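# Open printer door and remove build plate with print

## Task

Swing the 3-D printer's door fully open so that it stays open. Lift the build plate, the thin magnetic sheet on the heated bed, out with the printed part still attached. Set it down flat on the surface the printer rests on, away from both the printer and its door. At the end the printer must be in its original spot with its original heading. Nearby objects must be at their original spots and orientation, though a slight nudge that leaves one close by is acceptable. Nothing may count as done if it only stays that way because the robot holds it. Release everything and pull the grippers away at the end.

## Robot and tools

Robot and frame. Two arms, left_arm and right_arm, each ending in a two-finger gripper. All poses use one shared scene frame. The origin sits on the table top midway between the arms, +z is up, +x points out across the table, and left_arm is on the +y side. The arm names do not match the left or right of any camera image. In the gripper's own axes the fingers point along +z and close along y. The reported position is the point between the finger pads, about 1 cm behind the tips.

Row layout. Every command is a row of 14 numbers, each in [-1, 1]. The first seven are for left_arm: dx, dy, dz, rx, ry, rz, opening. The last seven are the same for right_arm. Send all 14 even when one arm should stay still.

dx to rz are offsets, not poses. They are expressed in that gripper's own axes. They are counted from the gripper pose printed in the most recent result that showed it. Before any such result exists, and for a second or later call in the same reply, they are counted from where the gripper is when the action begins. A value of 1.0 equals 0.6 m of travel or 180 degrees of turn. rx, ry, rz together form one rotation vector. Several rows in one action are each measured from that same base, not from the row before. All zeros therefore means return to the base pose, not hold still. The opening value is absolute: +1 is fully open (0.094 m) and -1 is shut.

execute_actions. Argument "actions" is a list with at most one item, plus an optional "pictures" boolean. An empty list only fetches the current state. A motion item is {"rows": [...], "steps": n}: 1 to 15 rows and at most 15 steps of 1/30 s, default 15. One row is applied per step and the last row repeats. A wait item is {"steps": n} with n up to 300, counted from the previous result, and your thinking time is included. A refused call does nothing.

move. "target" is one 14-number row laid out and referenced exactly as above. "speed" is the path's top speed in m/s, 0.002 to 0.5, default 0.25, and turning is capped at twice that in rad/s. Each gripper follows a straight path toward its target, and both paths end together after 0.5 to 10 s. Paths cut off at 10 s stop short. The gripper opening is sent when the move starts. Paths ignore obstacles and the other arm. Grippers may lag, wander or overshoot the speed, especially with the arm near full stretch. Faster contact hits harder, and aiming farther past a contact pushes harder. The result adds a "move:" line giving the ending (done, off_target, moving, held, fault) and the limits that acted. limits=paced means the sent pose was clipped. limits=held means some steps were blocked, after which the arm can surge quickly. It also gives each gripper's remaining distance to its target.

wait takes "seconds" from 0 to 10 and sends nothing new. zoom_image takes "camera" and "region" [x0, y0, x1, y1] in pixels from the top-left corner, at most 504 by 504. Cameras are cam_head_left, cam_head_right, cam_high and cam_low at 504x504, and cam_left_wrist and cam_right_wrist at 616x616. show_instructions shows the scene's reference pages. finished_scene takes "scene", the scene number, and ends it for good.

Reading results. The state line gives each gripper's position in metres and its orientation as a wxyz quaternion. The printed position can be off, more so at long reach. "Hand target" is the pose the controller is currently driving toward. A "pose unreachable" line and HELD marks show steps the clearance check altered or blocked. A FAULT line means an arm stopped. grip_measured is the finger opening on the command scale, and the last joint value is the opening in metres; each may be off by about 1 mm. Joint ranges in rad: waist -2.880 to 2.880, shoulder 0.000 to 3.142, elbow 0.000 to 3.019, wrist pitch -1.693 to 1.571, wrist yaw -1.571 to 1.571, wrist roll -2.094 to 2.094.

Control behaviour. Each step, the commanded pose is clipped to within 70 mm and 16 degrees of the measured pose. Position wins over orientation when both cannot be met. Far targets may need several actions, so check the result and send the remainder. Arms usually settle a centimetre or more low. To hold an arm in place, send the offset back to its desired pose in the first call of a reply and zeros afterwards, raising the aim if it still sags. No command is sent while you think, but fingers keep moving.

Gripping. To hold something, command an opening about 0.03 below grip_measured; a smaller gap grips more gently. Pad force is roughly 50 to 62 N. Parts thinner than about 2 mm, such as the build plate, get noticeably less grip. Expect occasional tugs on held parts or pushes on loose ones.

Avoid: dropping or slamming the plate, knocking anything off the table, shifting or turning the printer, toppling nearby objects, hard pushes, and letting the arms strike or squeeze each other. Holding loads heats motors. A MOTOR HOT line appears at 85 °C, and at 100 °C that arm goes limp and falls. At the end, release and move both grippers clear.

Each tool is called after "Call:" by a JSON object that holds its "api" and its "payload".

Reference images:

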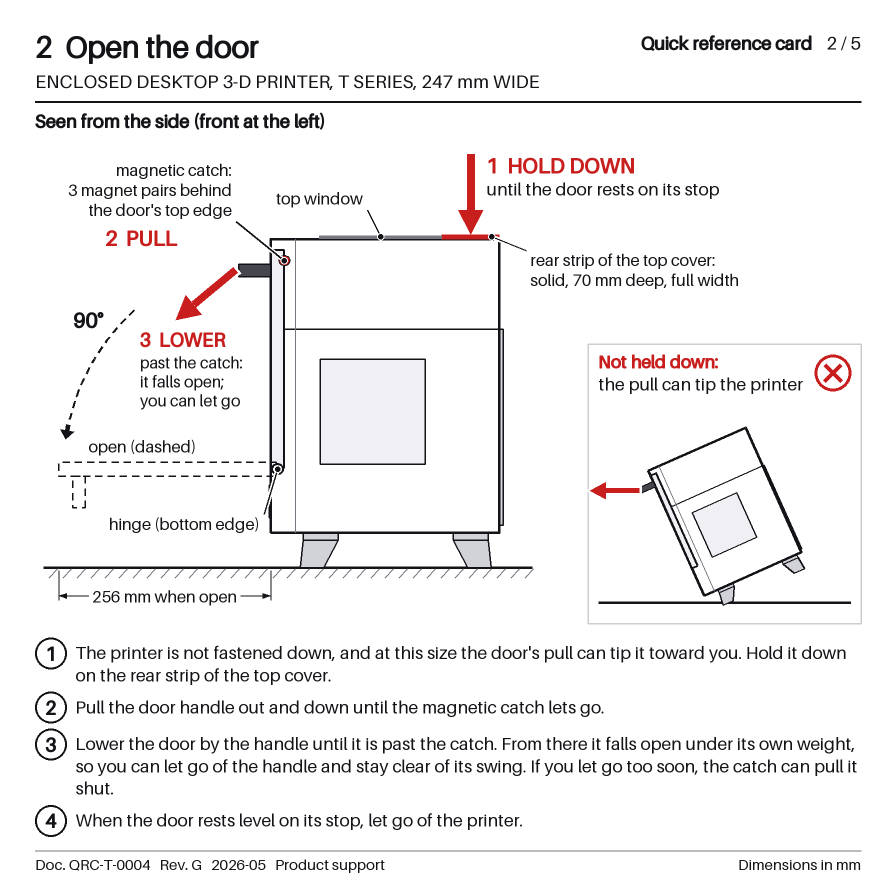

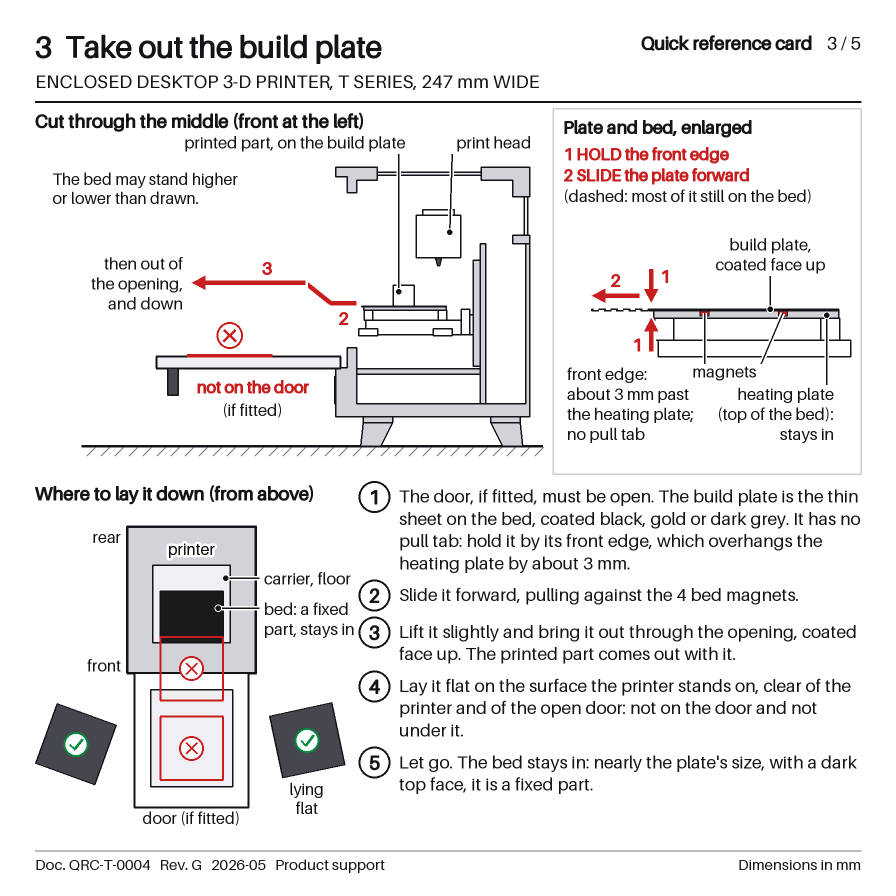

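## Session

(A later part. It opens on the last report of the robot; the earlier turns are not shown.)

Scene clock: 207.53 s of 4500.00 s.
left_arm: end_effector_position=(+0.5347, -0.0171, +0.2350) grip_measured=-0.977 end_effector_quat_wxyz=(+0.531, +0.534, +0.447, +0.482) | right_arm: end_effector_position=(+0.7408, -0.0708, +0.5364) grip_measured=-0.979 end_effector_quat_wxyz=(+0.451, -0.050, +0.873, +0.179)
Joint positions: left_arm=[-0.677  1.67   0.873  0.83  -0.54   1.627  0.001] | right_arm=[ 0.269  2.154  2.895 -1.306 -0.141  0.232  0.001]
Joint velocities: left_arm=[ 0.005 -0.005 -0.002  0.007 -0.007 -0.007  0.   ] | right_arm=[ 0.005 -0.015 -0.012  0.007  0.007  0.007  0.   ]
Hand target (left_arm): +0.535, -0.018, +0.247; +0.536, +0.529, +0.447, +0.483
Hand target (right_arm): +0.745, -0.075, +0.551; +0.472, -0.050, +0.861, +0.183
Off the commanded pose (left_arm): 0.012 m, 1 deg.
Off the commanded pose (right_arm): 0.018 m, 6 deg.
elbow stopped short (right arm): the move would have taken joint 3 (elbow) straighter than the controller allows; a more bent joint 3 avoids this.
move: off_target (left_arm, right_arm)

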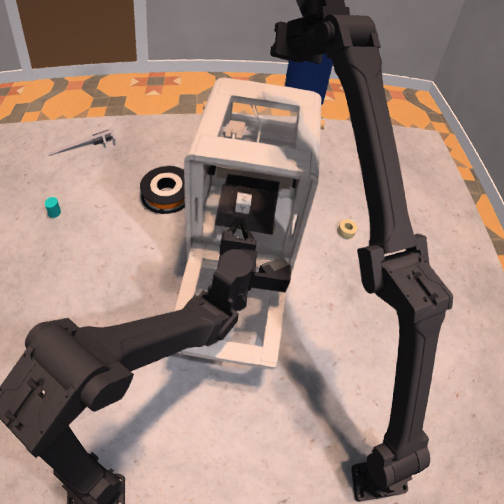

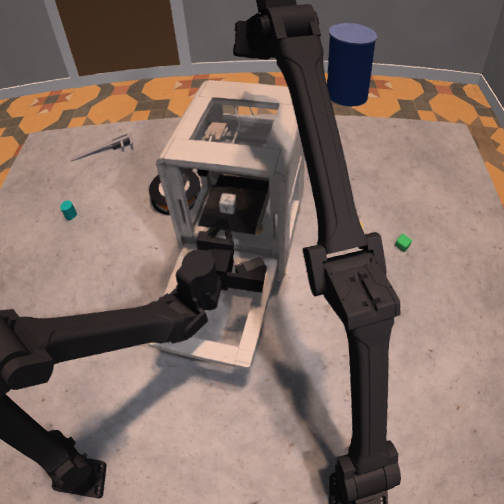

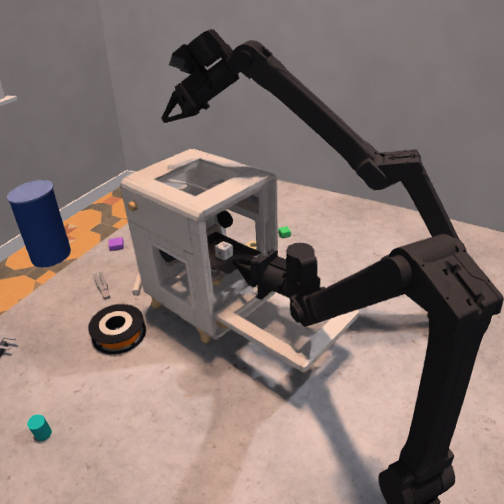

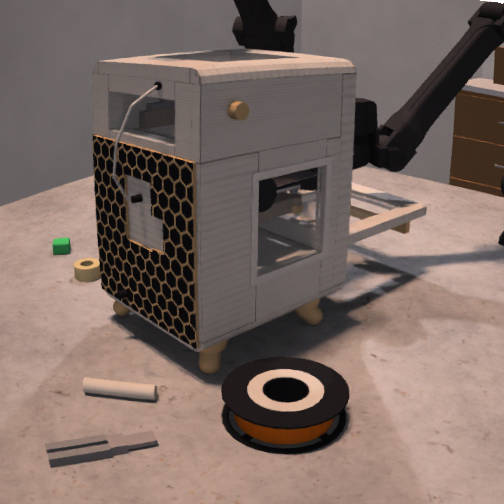

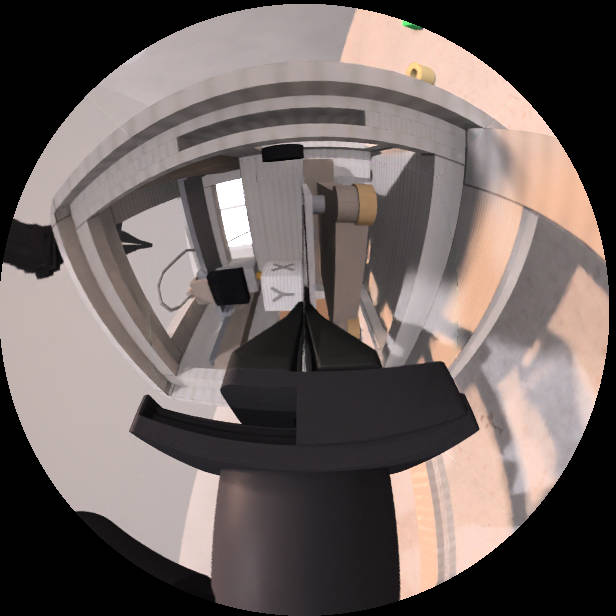

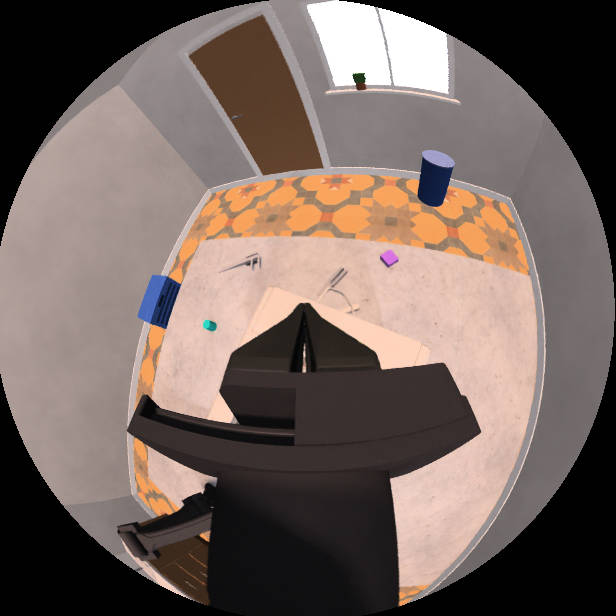

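Pull out; right retracts.

Call:
{"api": "move", "payload": {"target": [0,0.03,-0.36,0,0,0,-1,0.2,0,-0.3,0,0,0,-1], "speed": 0.05}}

Scene clock: 212.87 s of 4500.00 s.
left_arm: end_effector_position=(+0.3231, +0.0157, +0.2419) grip_measured=-0.977 end_effector_quat_wxyz=(+0.524, +0.538, +0.453, +0.480) | right_arm: end_effector_position=(+0.5332, -0.1281, +0.5452) grip_measured=-0.979 end_effector_quat_wxyz=(+0.449, -0.050, +0.874, +0.179)
Joint positions: left_arm=[-1.042  1.233  0.443  0.808 -0.913  1.625  0.001] | right_arm=[ 0.269  1.357  1.794 -1.006 -0.141  0.232  0.001]
Joint velocities: left_arm=[ 0.005 -0.005 -0.007  0.002  0.037 -0.007  0.   ] | right_arm=[-0.015 -0.015 -0.002 -0.017  0.022 -0.022 -0.   ]
Hand target (left_arm): +0.320, +0.013, +0.249; +0.532, +0.534, +0.452, +0.477
Hand target (right_arm): +0.534, -0.128, +0.542; +0.450, -0.050, +0.873, +0.179
Off the commanded pose (left_arm): 0.007 m, 1 deg.
Off the commanded pose (right_arm): 0.010 m, 0 deg.
move: done

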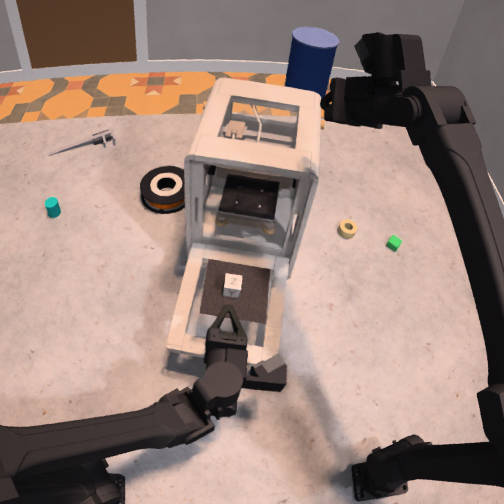

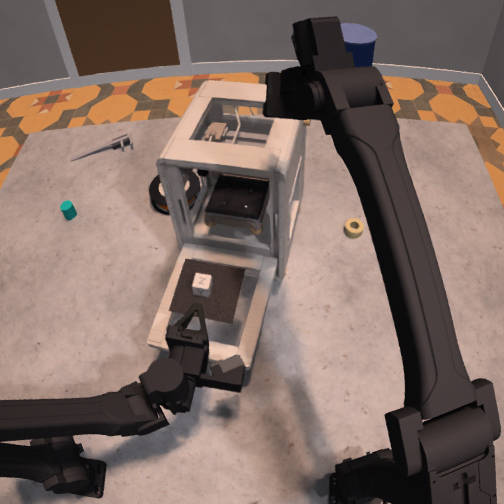

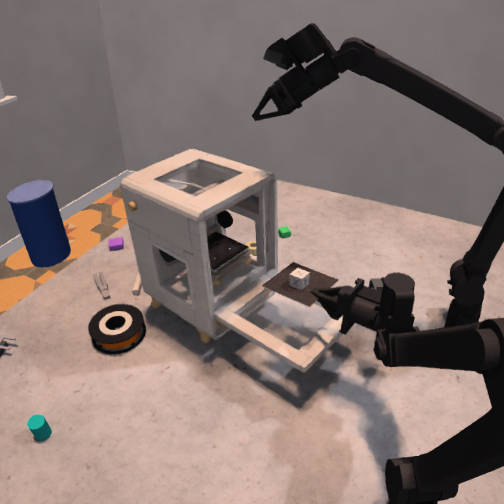

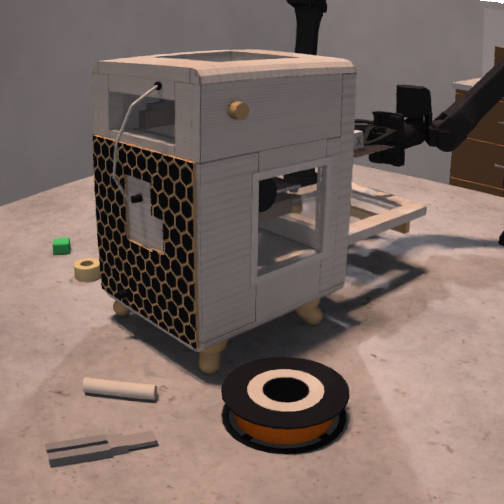

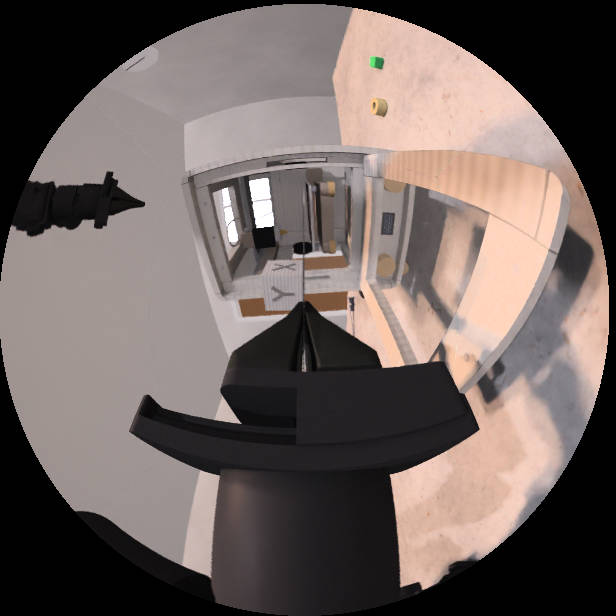

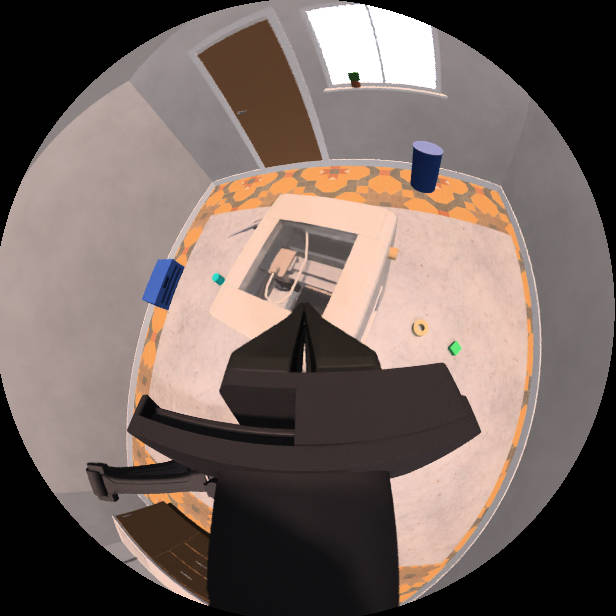

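Call:
{"api": "move", "payload": {"target": [0.45,0.02,0.08,0,0,0,-1,0,0,0,0,0,0,-1], "speed": 0.08}}

Call:
{"api": "move", "payload": {"target": [0,-0.27,0,0.13,0,0,-1,0,0,0,0,0,0,-1], "speed": 0.06}}

Scene clock: 217.13 s of 4500.00 s.
left_arm: end_effector_position=(+0.3967, +0.2747, +0.2501) grip_measured=-0.977 end_effector_quat_wxyz=(+0.514, +0.550, +0.453, +0.478) | right_arm: end_effector_position=(+0.5332, -0.1281, +0.5452) grip_measured=-0.979 end_effector_quat_wxyz=(+0.449, -0.050, +0.874, +0.179)
Joint positions: left_arm=[-0.009  0.887  0.295  0.578  0.125  1.632  0.001] | right_arm=[ 0.269  1.357  1.794 -1.006 -0.141  0.232  0.001]
Joint velocities: left_arm=[ 0.015 -0.015 -0.002  0.002 -0.051  0.037  0.   ] | right_arm=[-0.005 -0.015 -0.002 -0.012 -0.037 -0.081  0.   ]
Hand target (left_arm): +0.406, +0.277, +0.273; +0.520, +0.541, +0.441, +0.492
Hand target (right_arm): +0.533, -0.128, +0.545; +0.449, -0.050, +0.874, +0.179
Off the commanded pose (left_arm): 0.018 m, 2 deg.
Off the commanded pose (right_arm): 0.000 m, 0 deg.
move: off_target (left_arm)

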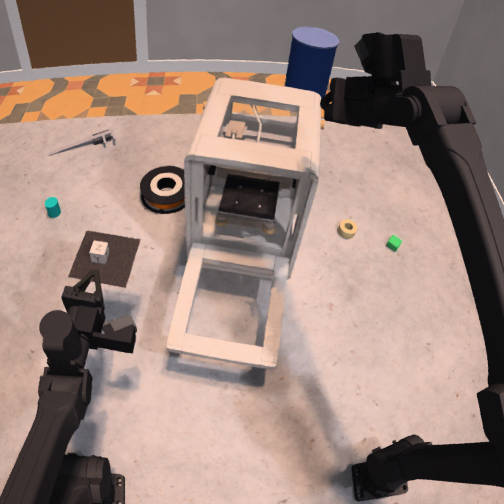

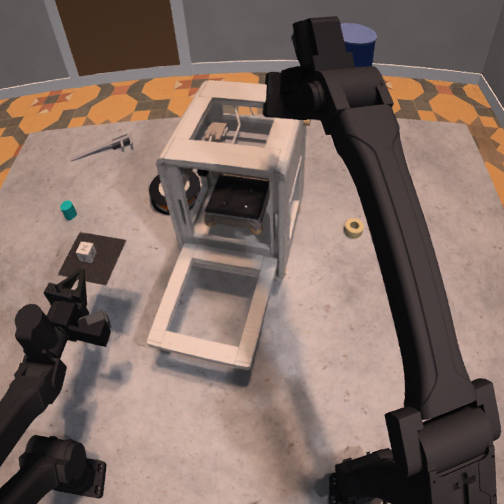

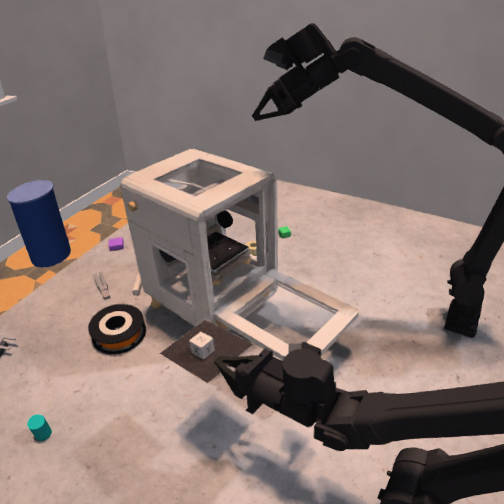

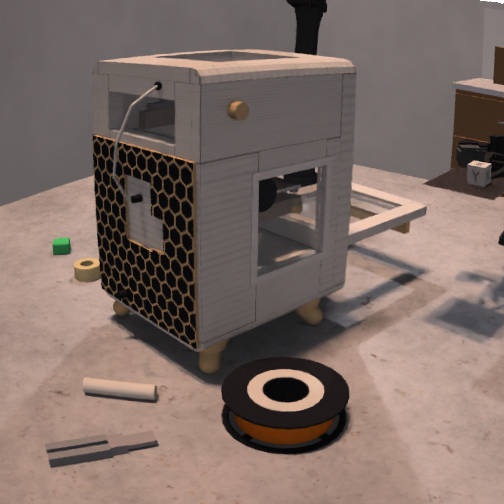

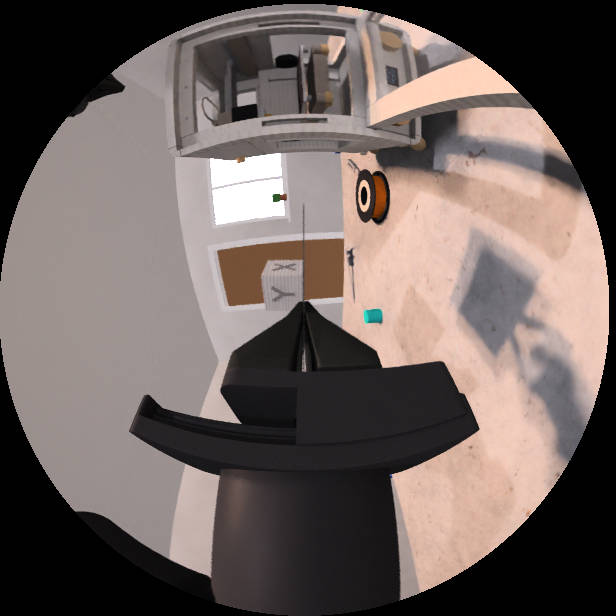

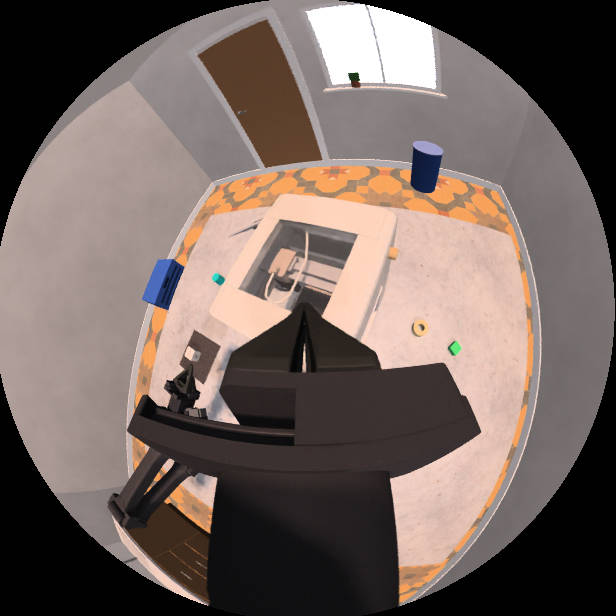

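Scene clock: 220.83 s of 4500.00 s.
left_arm: end_effector_position=(+0.3897, +0.2787, +0.0779) grip_measured=-0.977 end_effector_quat_wxyz=(+0.387, +0.651, +0.544, +0.361) | right_arm: end_effector_position=(+0.5332, -0.1281, +0.5452) grip_measured=-0.979 end_effector_quat_wxyz=(+0.449, -0.050, +0.874, +0.179)
Joint positions: left_arm=[-0.007  1.258  0.239  0.561  0.105  1.676  0.001] | right_arm=[ 0.269  1.357  1.794 -1.006 -0.141  0.232  0.001]
Joint velocities: left_arm=[-0.015 -0.015 -0.012 -0.027  0.007  0.022 -0.   ] | right_arm=[ 0.015 -0.005  0.007 -0.007 -0.022 -0.037 -0.001]
Hand target (left_arm): +0.396, +0.284, +0.086; +0.391, +0.644, +0.539, +0.376
Hand target (right_arm): +0.533, -0.128, +0.545; +0.449, -0.050, +0.874, +0.179
Off the commanded pose (left_arm): 0.013 m, 2 deg.
Off the commanded pose (right_arm): 0.000 m, 0 deg.
move: off_target (left_arm)

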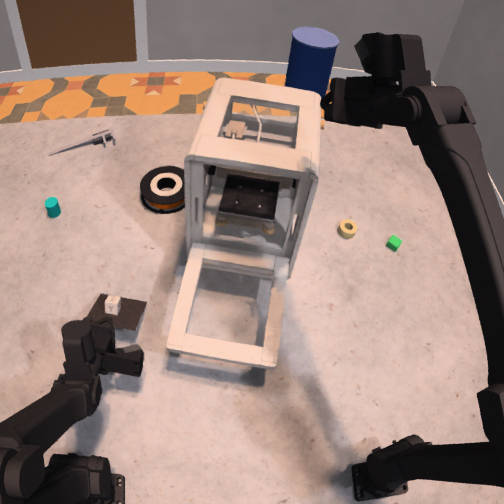

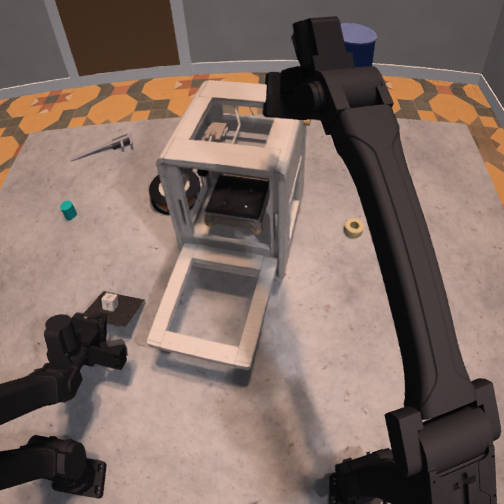

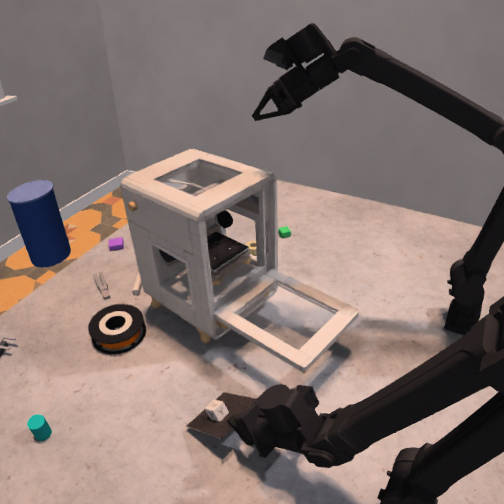

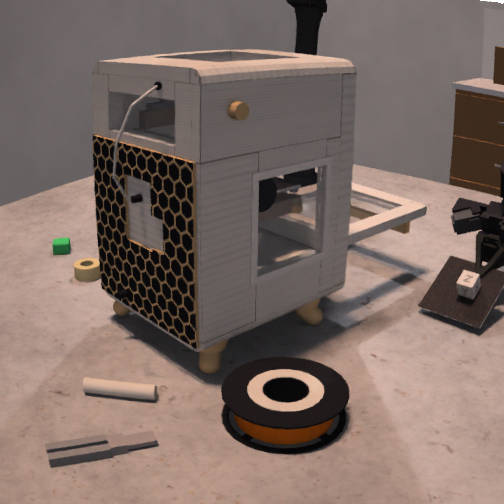

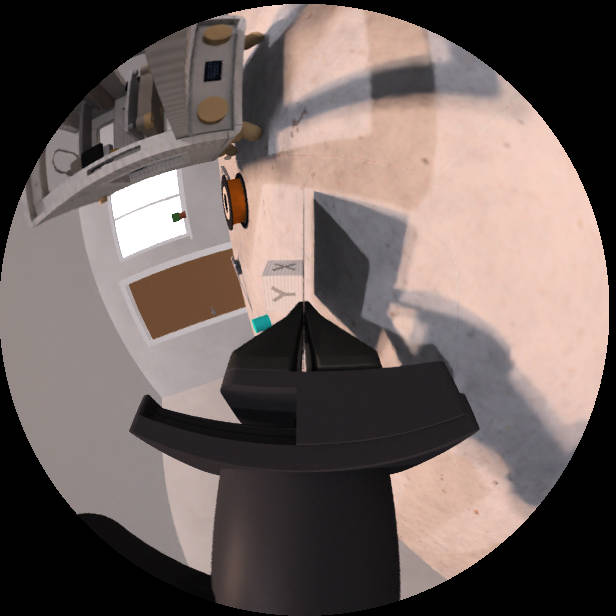

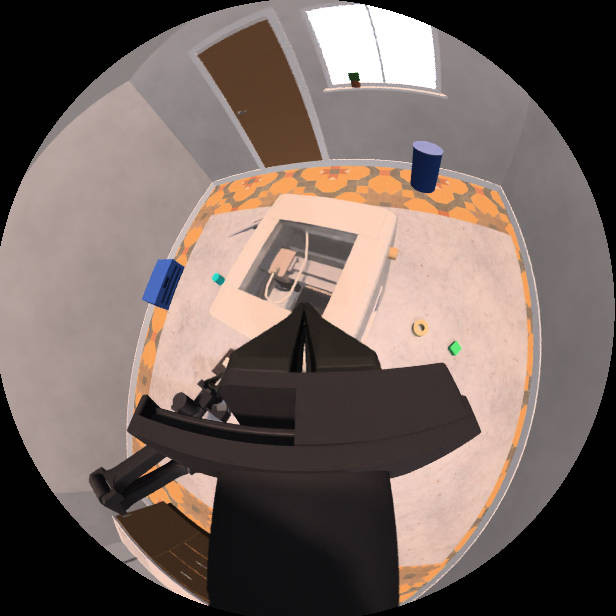

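Call:
{"api": "move", "payload": {"target": [0,-0.07,0,-0.05,0,0,-1,0,0,0,0,0,0,-1], "speed": 0.05}}

Call:
{"api": "move", "payload": {"target": [0,0.01,-0.08,0,0,0,-0.6,0,0,0,0,0,0,-1], "speed": 0.05}}

Call:
{"api": "move", "payload": {"target": [0,0.2,-0.1,0,0,0,-0.6,0,0,0,0,0,0,-1]}}

Scene clock: 224.70 s of 4500.00 s.
left_arm: end_effector_position=(+0.3747, +0.2786, +0.0432) grip_measured=-0.977 end_effector_quat_wxyz=(+0.444, +0.618, +0.508, +0.404) | right_arm: end_effector_position=(+0.5332, -0.1281, +0.5452) grip_measured=-0.979 end_effector_quat_wxyz=(+0.449, -0.050, +0.874, +0.179)
Joint positions: left_arm=[0.013 1.722 0.136 1.298 0.152 1.666 0.001] | right_arm=[ 0.269  1.357  1.794 -1.006 -0.141  0.232  0.001]
Joint velocities: left_arm=[-0.015 -0.024  0.007 -0.012  0.007 -0.051  0.001] | right_arm=[-0.005 -0.005 -0.002 -0.007 -0.051 -0.066 -0.   ]
Hand target (left_arm): +0.371, +0.283, +0.038; +0.437, +0.618, +0.515, +0.403
Hand target (right_arm): +0.533, -0.128, +0.545; +0.449, -0.050, +0.874, +0.179
Off the commanded pose (left_arm): 0.006 m, 1 deg.
Off the commanded pose (right_arm): 0.000 m, 0 deg.
move: done

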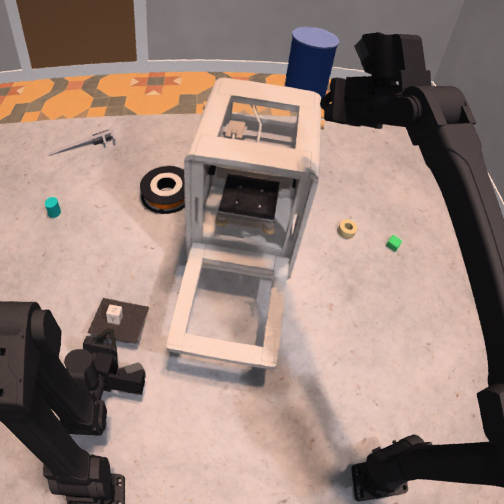

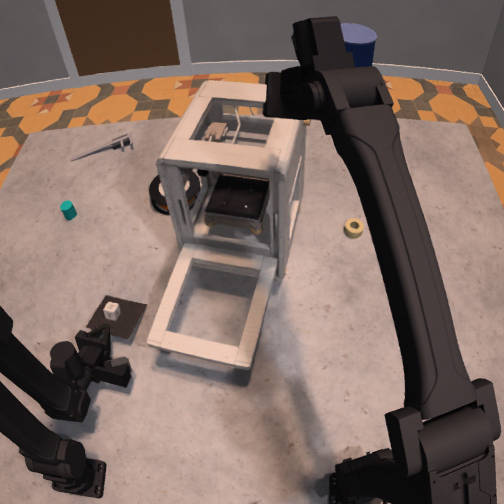

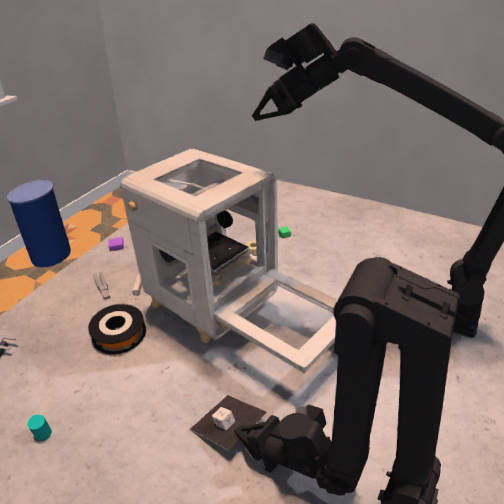

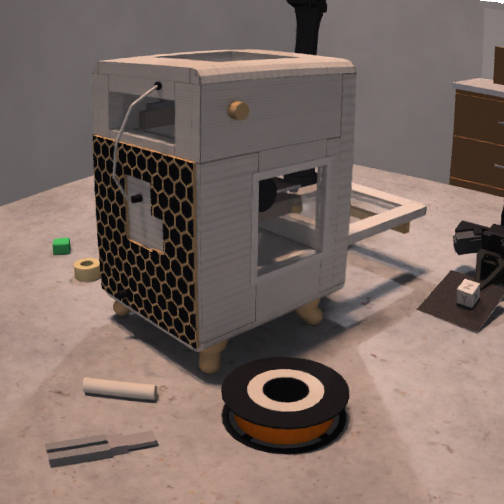

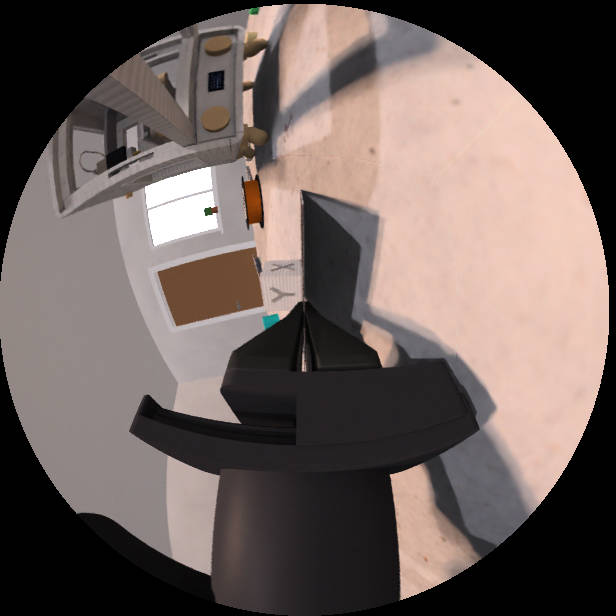

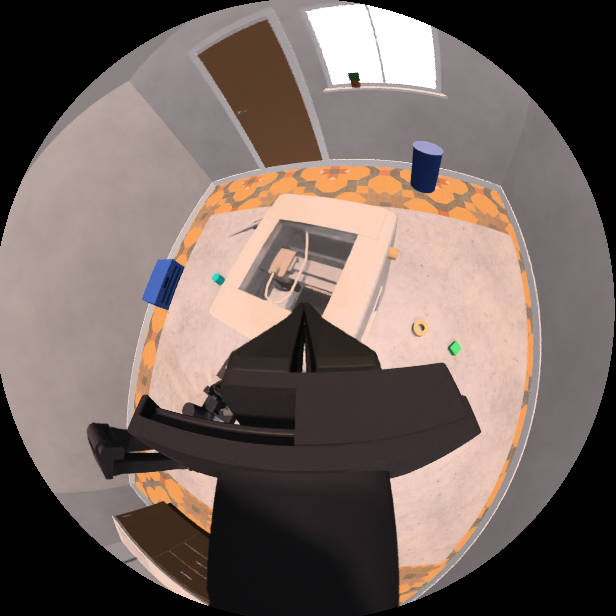

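Scene clock: 225.90 s of 4500.00 s.
left_arm: end_effector_position=(+0.3339, +0.2806, +0.0606) grip_measured=-0.602 end_effector_quat_wxyz=(+0.448, +0.619, +0.508, +0.398) | right_arm: end_effector_position=(+0.5332, -0.1281, +0.5452) grip_measured=-0.979 end_effector_quat_wxyz=(+0.449, -0.050, +0.874, +0.179)
Joint positions: left_arm=[0.039 1.532 0.027 1.214 0.187 1.666 0.019] | right_arm=[ 0.269  1.357  1.794 -1.006 -0.141  0.232  0.001]
Joint velocities: left_arm=[-0.005 -0.005  0.007  0.002  0.007 -0.007 -0.   ] | right_arm=[-0.005 -0.005 -0.012 -0.002  0.007 -0.022 -0.   ]
Hand target (left_arm): +0.335, +0.280, +0.060; +0.448, +0.619, +0.508, +0.398
Hand target (right_arm): +0.533, -0.128, +0.545; +0.449, -0.050, +0.874, +0.179
Off the commanded pose (left_arm): 0.006 m, 1 deg.
Off the commanded pose (right_arm): 0.000 m, 0 deg.
move: held (left_arm); limits=held; held on 7 of 36 steps (left_arm), including the last (left_arm)
pose unreachable (left arm): on one or more control steps of this call this arm could not follow its commanded pose, so it was not sent that pose on those steps. On the call's last step it was still not sent that pose. It may still have moved: this result reports where it is.
cause: the commanded pose would bring two parts of the arm too close to each other (its shoulder (the part past joint 1) and its forearm (the part past joint 3), with joints 2 (shoulder) and 3 (elbow) between them).

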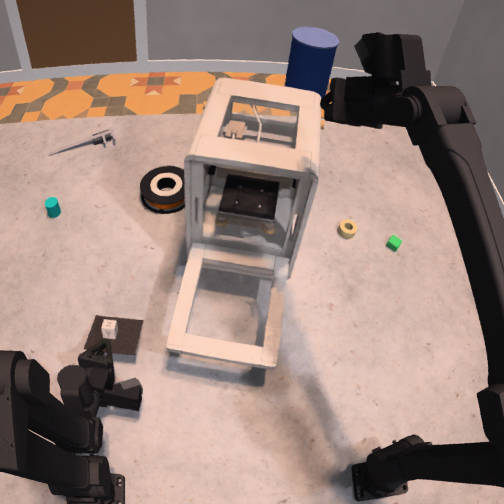

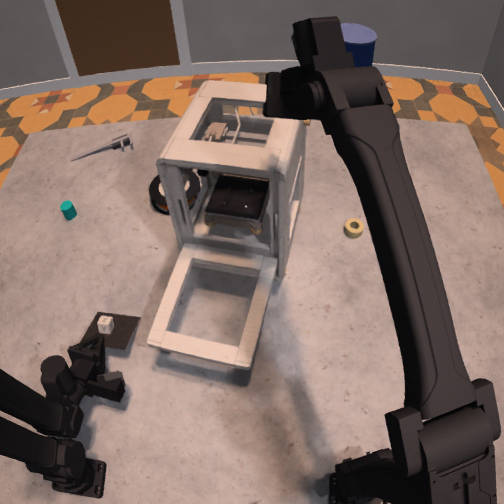

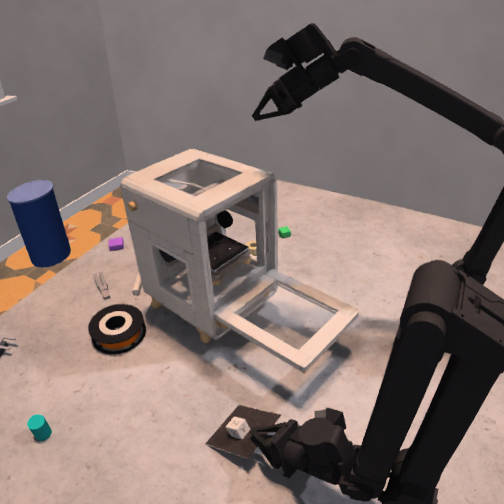

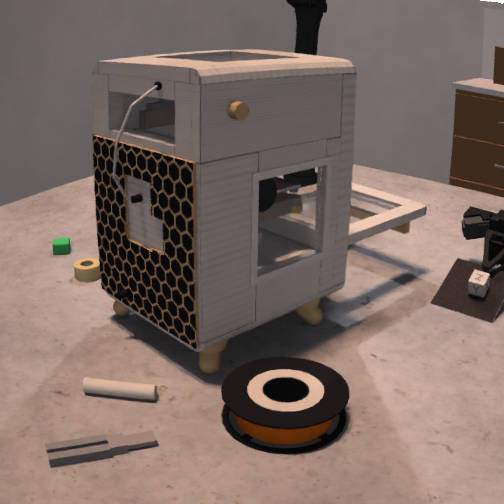

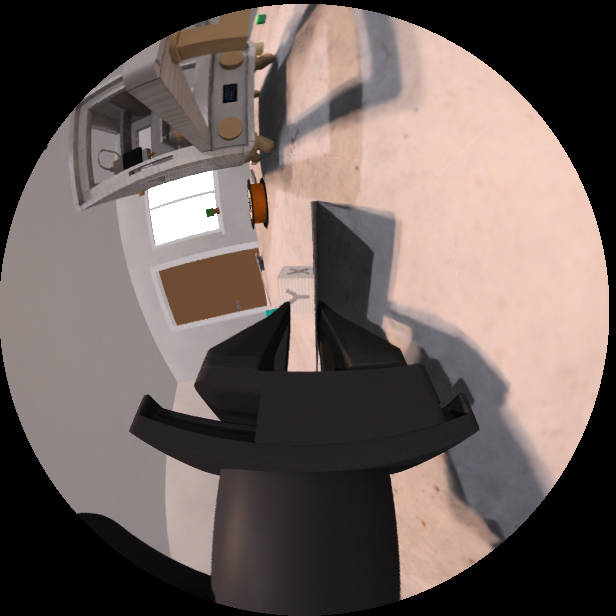

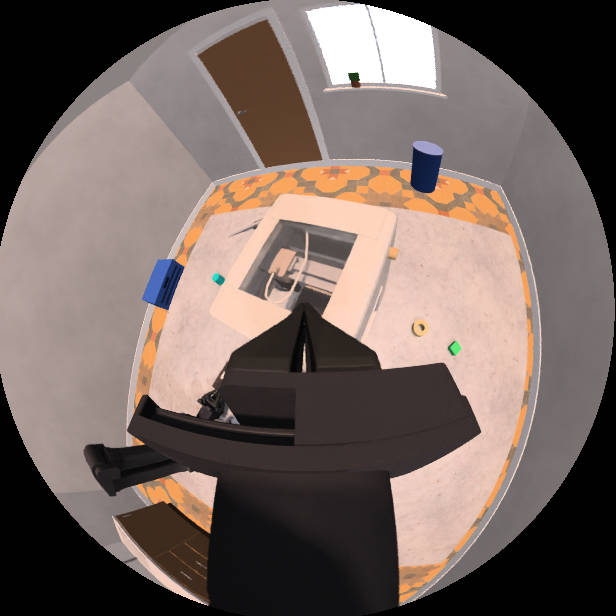

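Scene clock: 227.40 s of 4500.00 s.
left_arm: end_effector_position=(+0.3002, +0.2819, +0.1719) grip_measured=-0.602 end_effector_quat_wxyz=(+0.440, +0.621, +0.522, +0.385) | right_arm: end_effector_position=(+0.5332, -0.1281, +0.5452) grip_measured=-0.979 end_effector_quat_wxyz=(+0.449, -0.050, +0.874, +0.179)
Joint positions: left_arm=[ 0.053  0.388  0.159 -0.099  0.196  1.656  0.019] | right_arm=[ 0.269  1.357  1.794 -1.006 -0.141  0.232  0.001]
Joint velocities: left_arm=[-0.005  0.005 -0.002 -0.002 -0.051  0.007  0.   ] | right_arm=[ 0.005 -0.015  0.007  0.007 -0.022 -0.051  0.   ]
Hand target (left_arm): +0.307, +0.281, +0.198; +0.448, +0.618, +0.508, +0.399
Hand target (right_arm): +0.533, -0.128, +0.545; +0.449, -0.050, +0.874, +0.179
Off the commanded pose (left_arm): 0.023 m, 2 deg.
Off the commanded pose (right_arm): 0.000 m, 0 deg.
move: off_target (left_arm)

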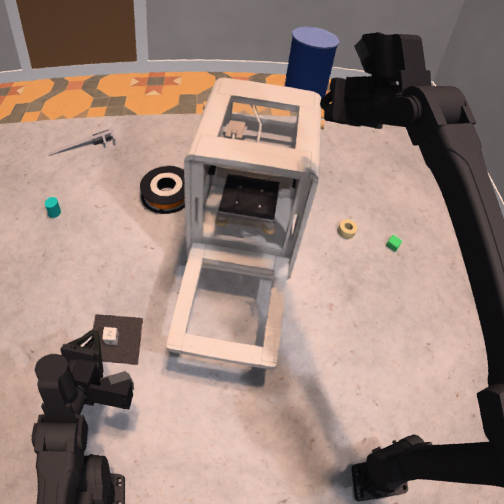

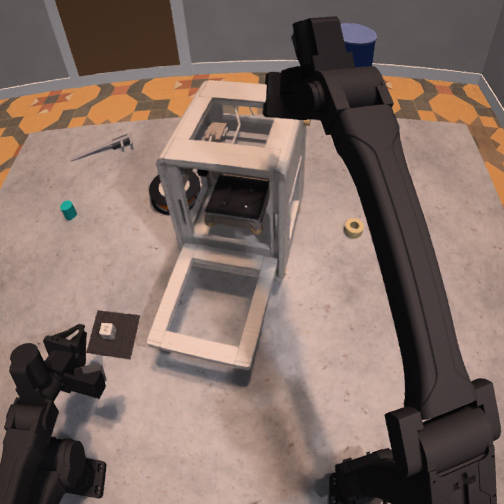

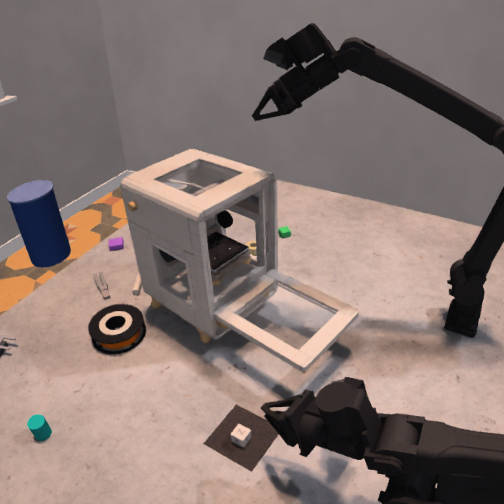

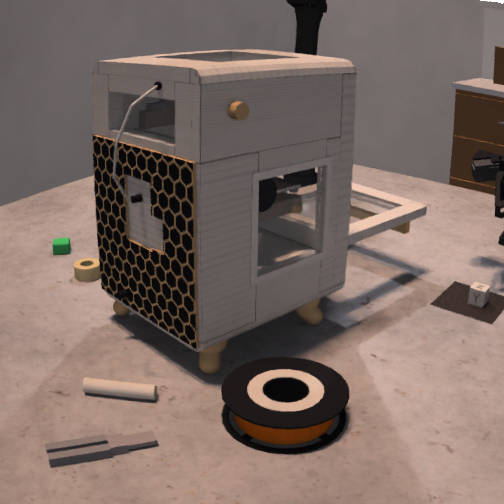

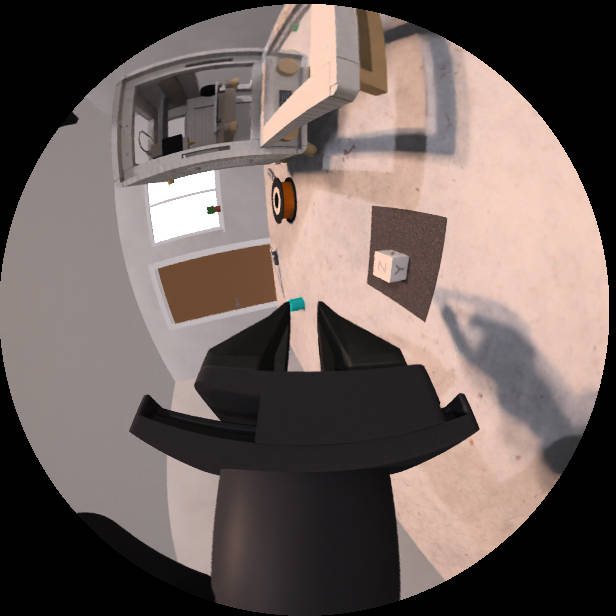

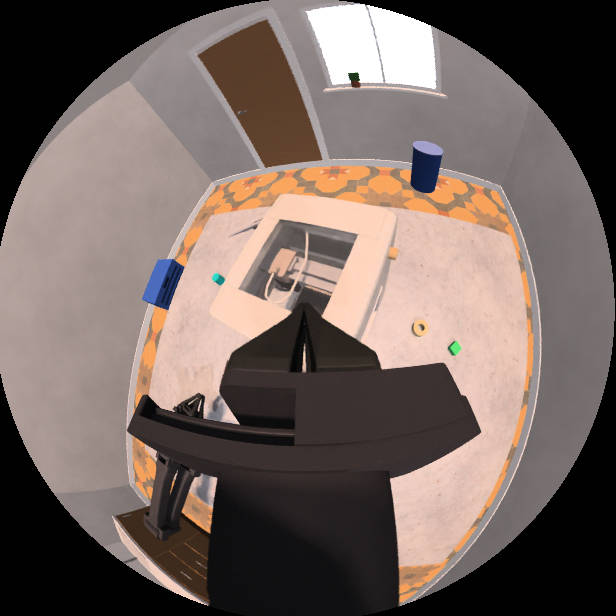

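Call:
{"api": "finished_scene", "payload": {"scene": 1}}

The scene is finished: the task was done.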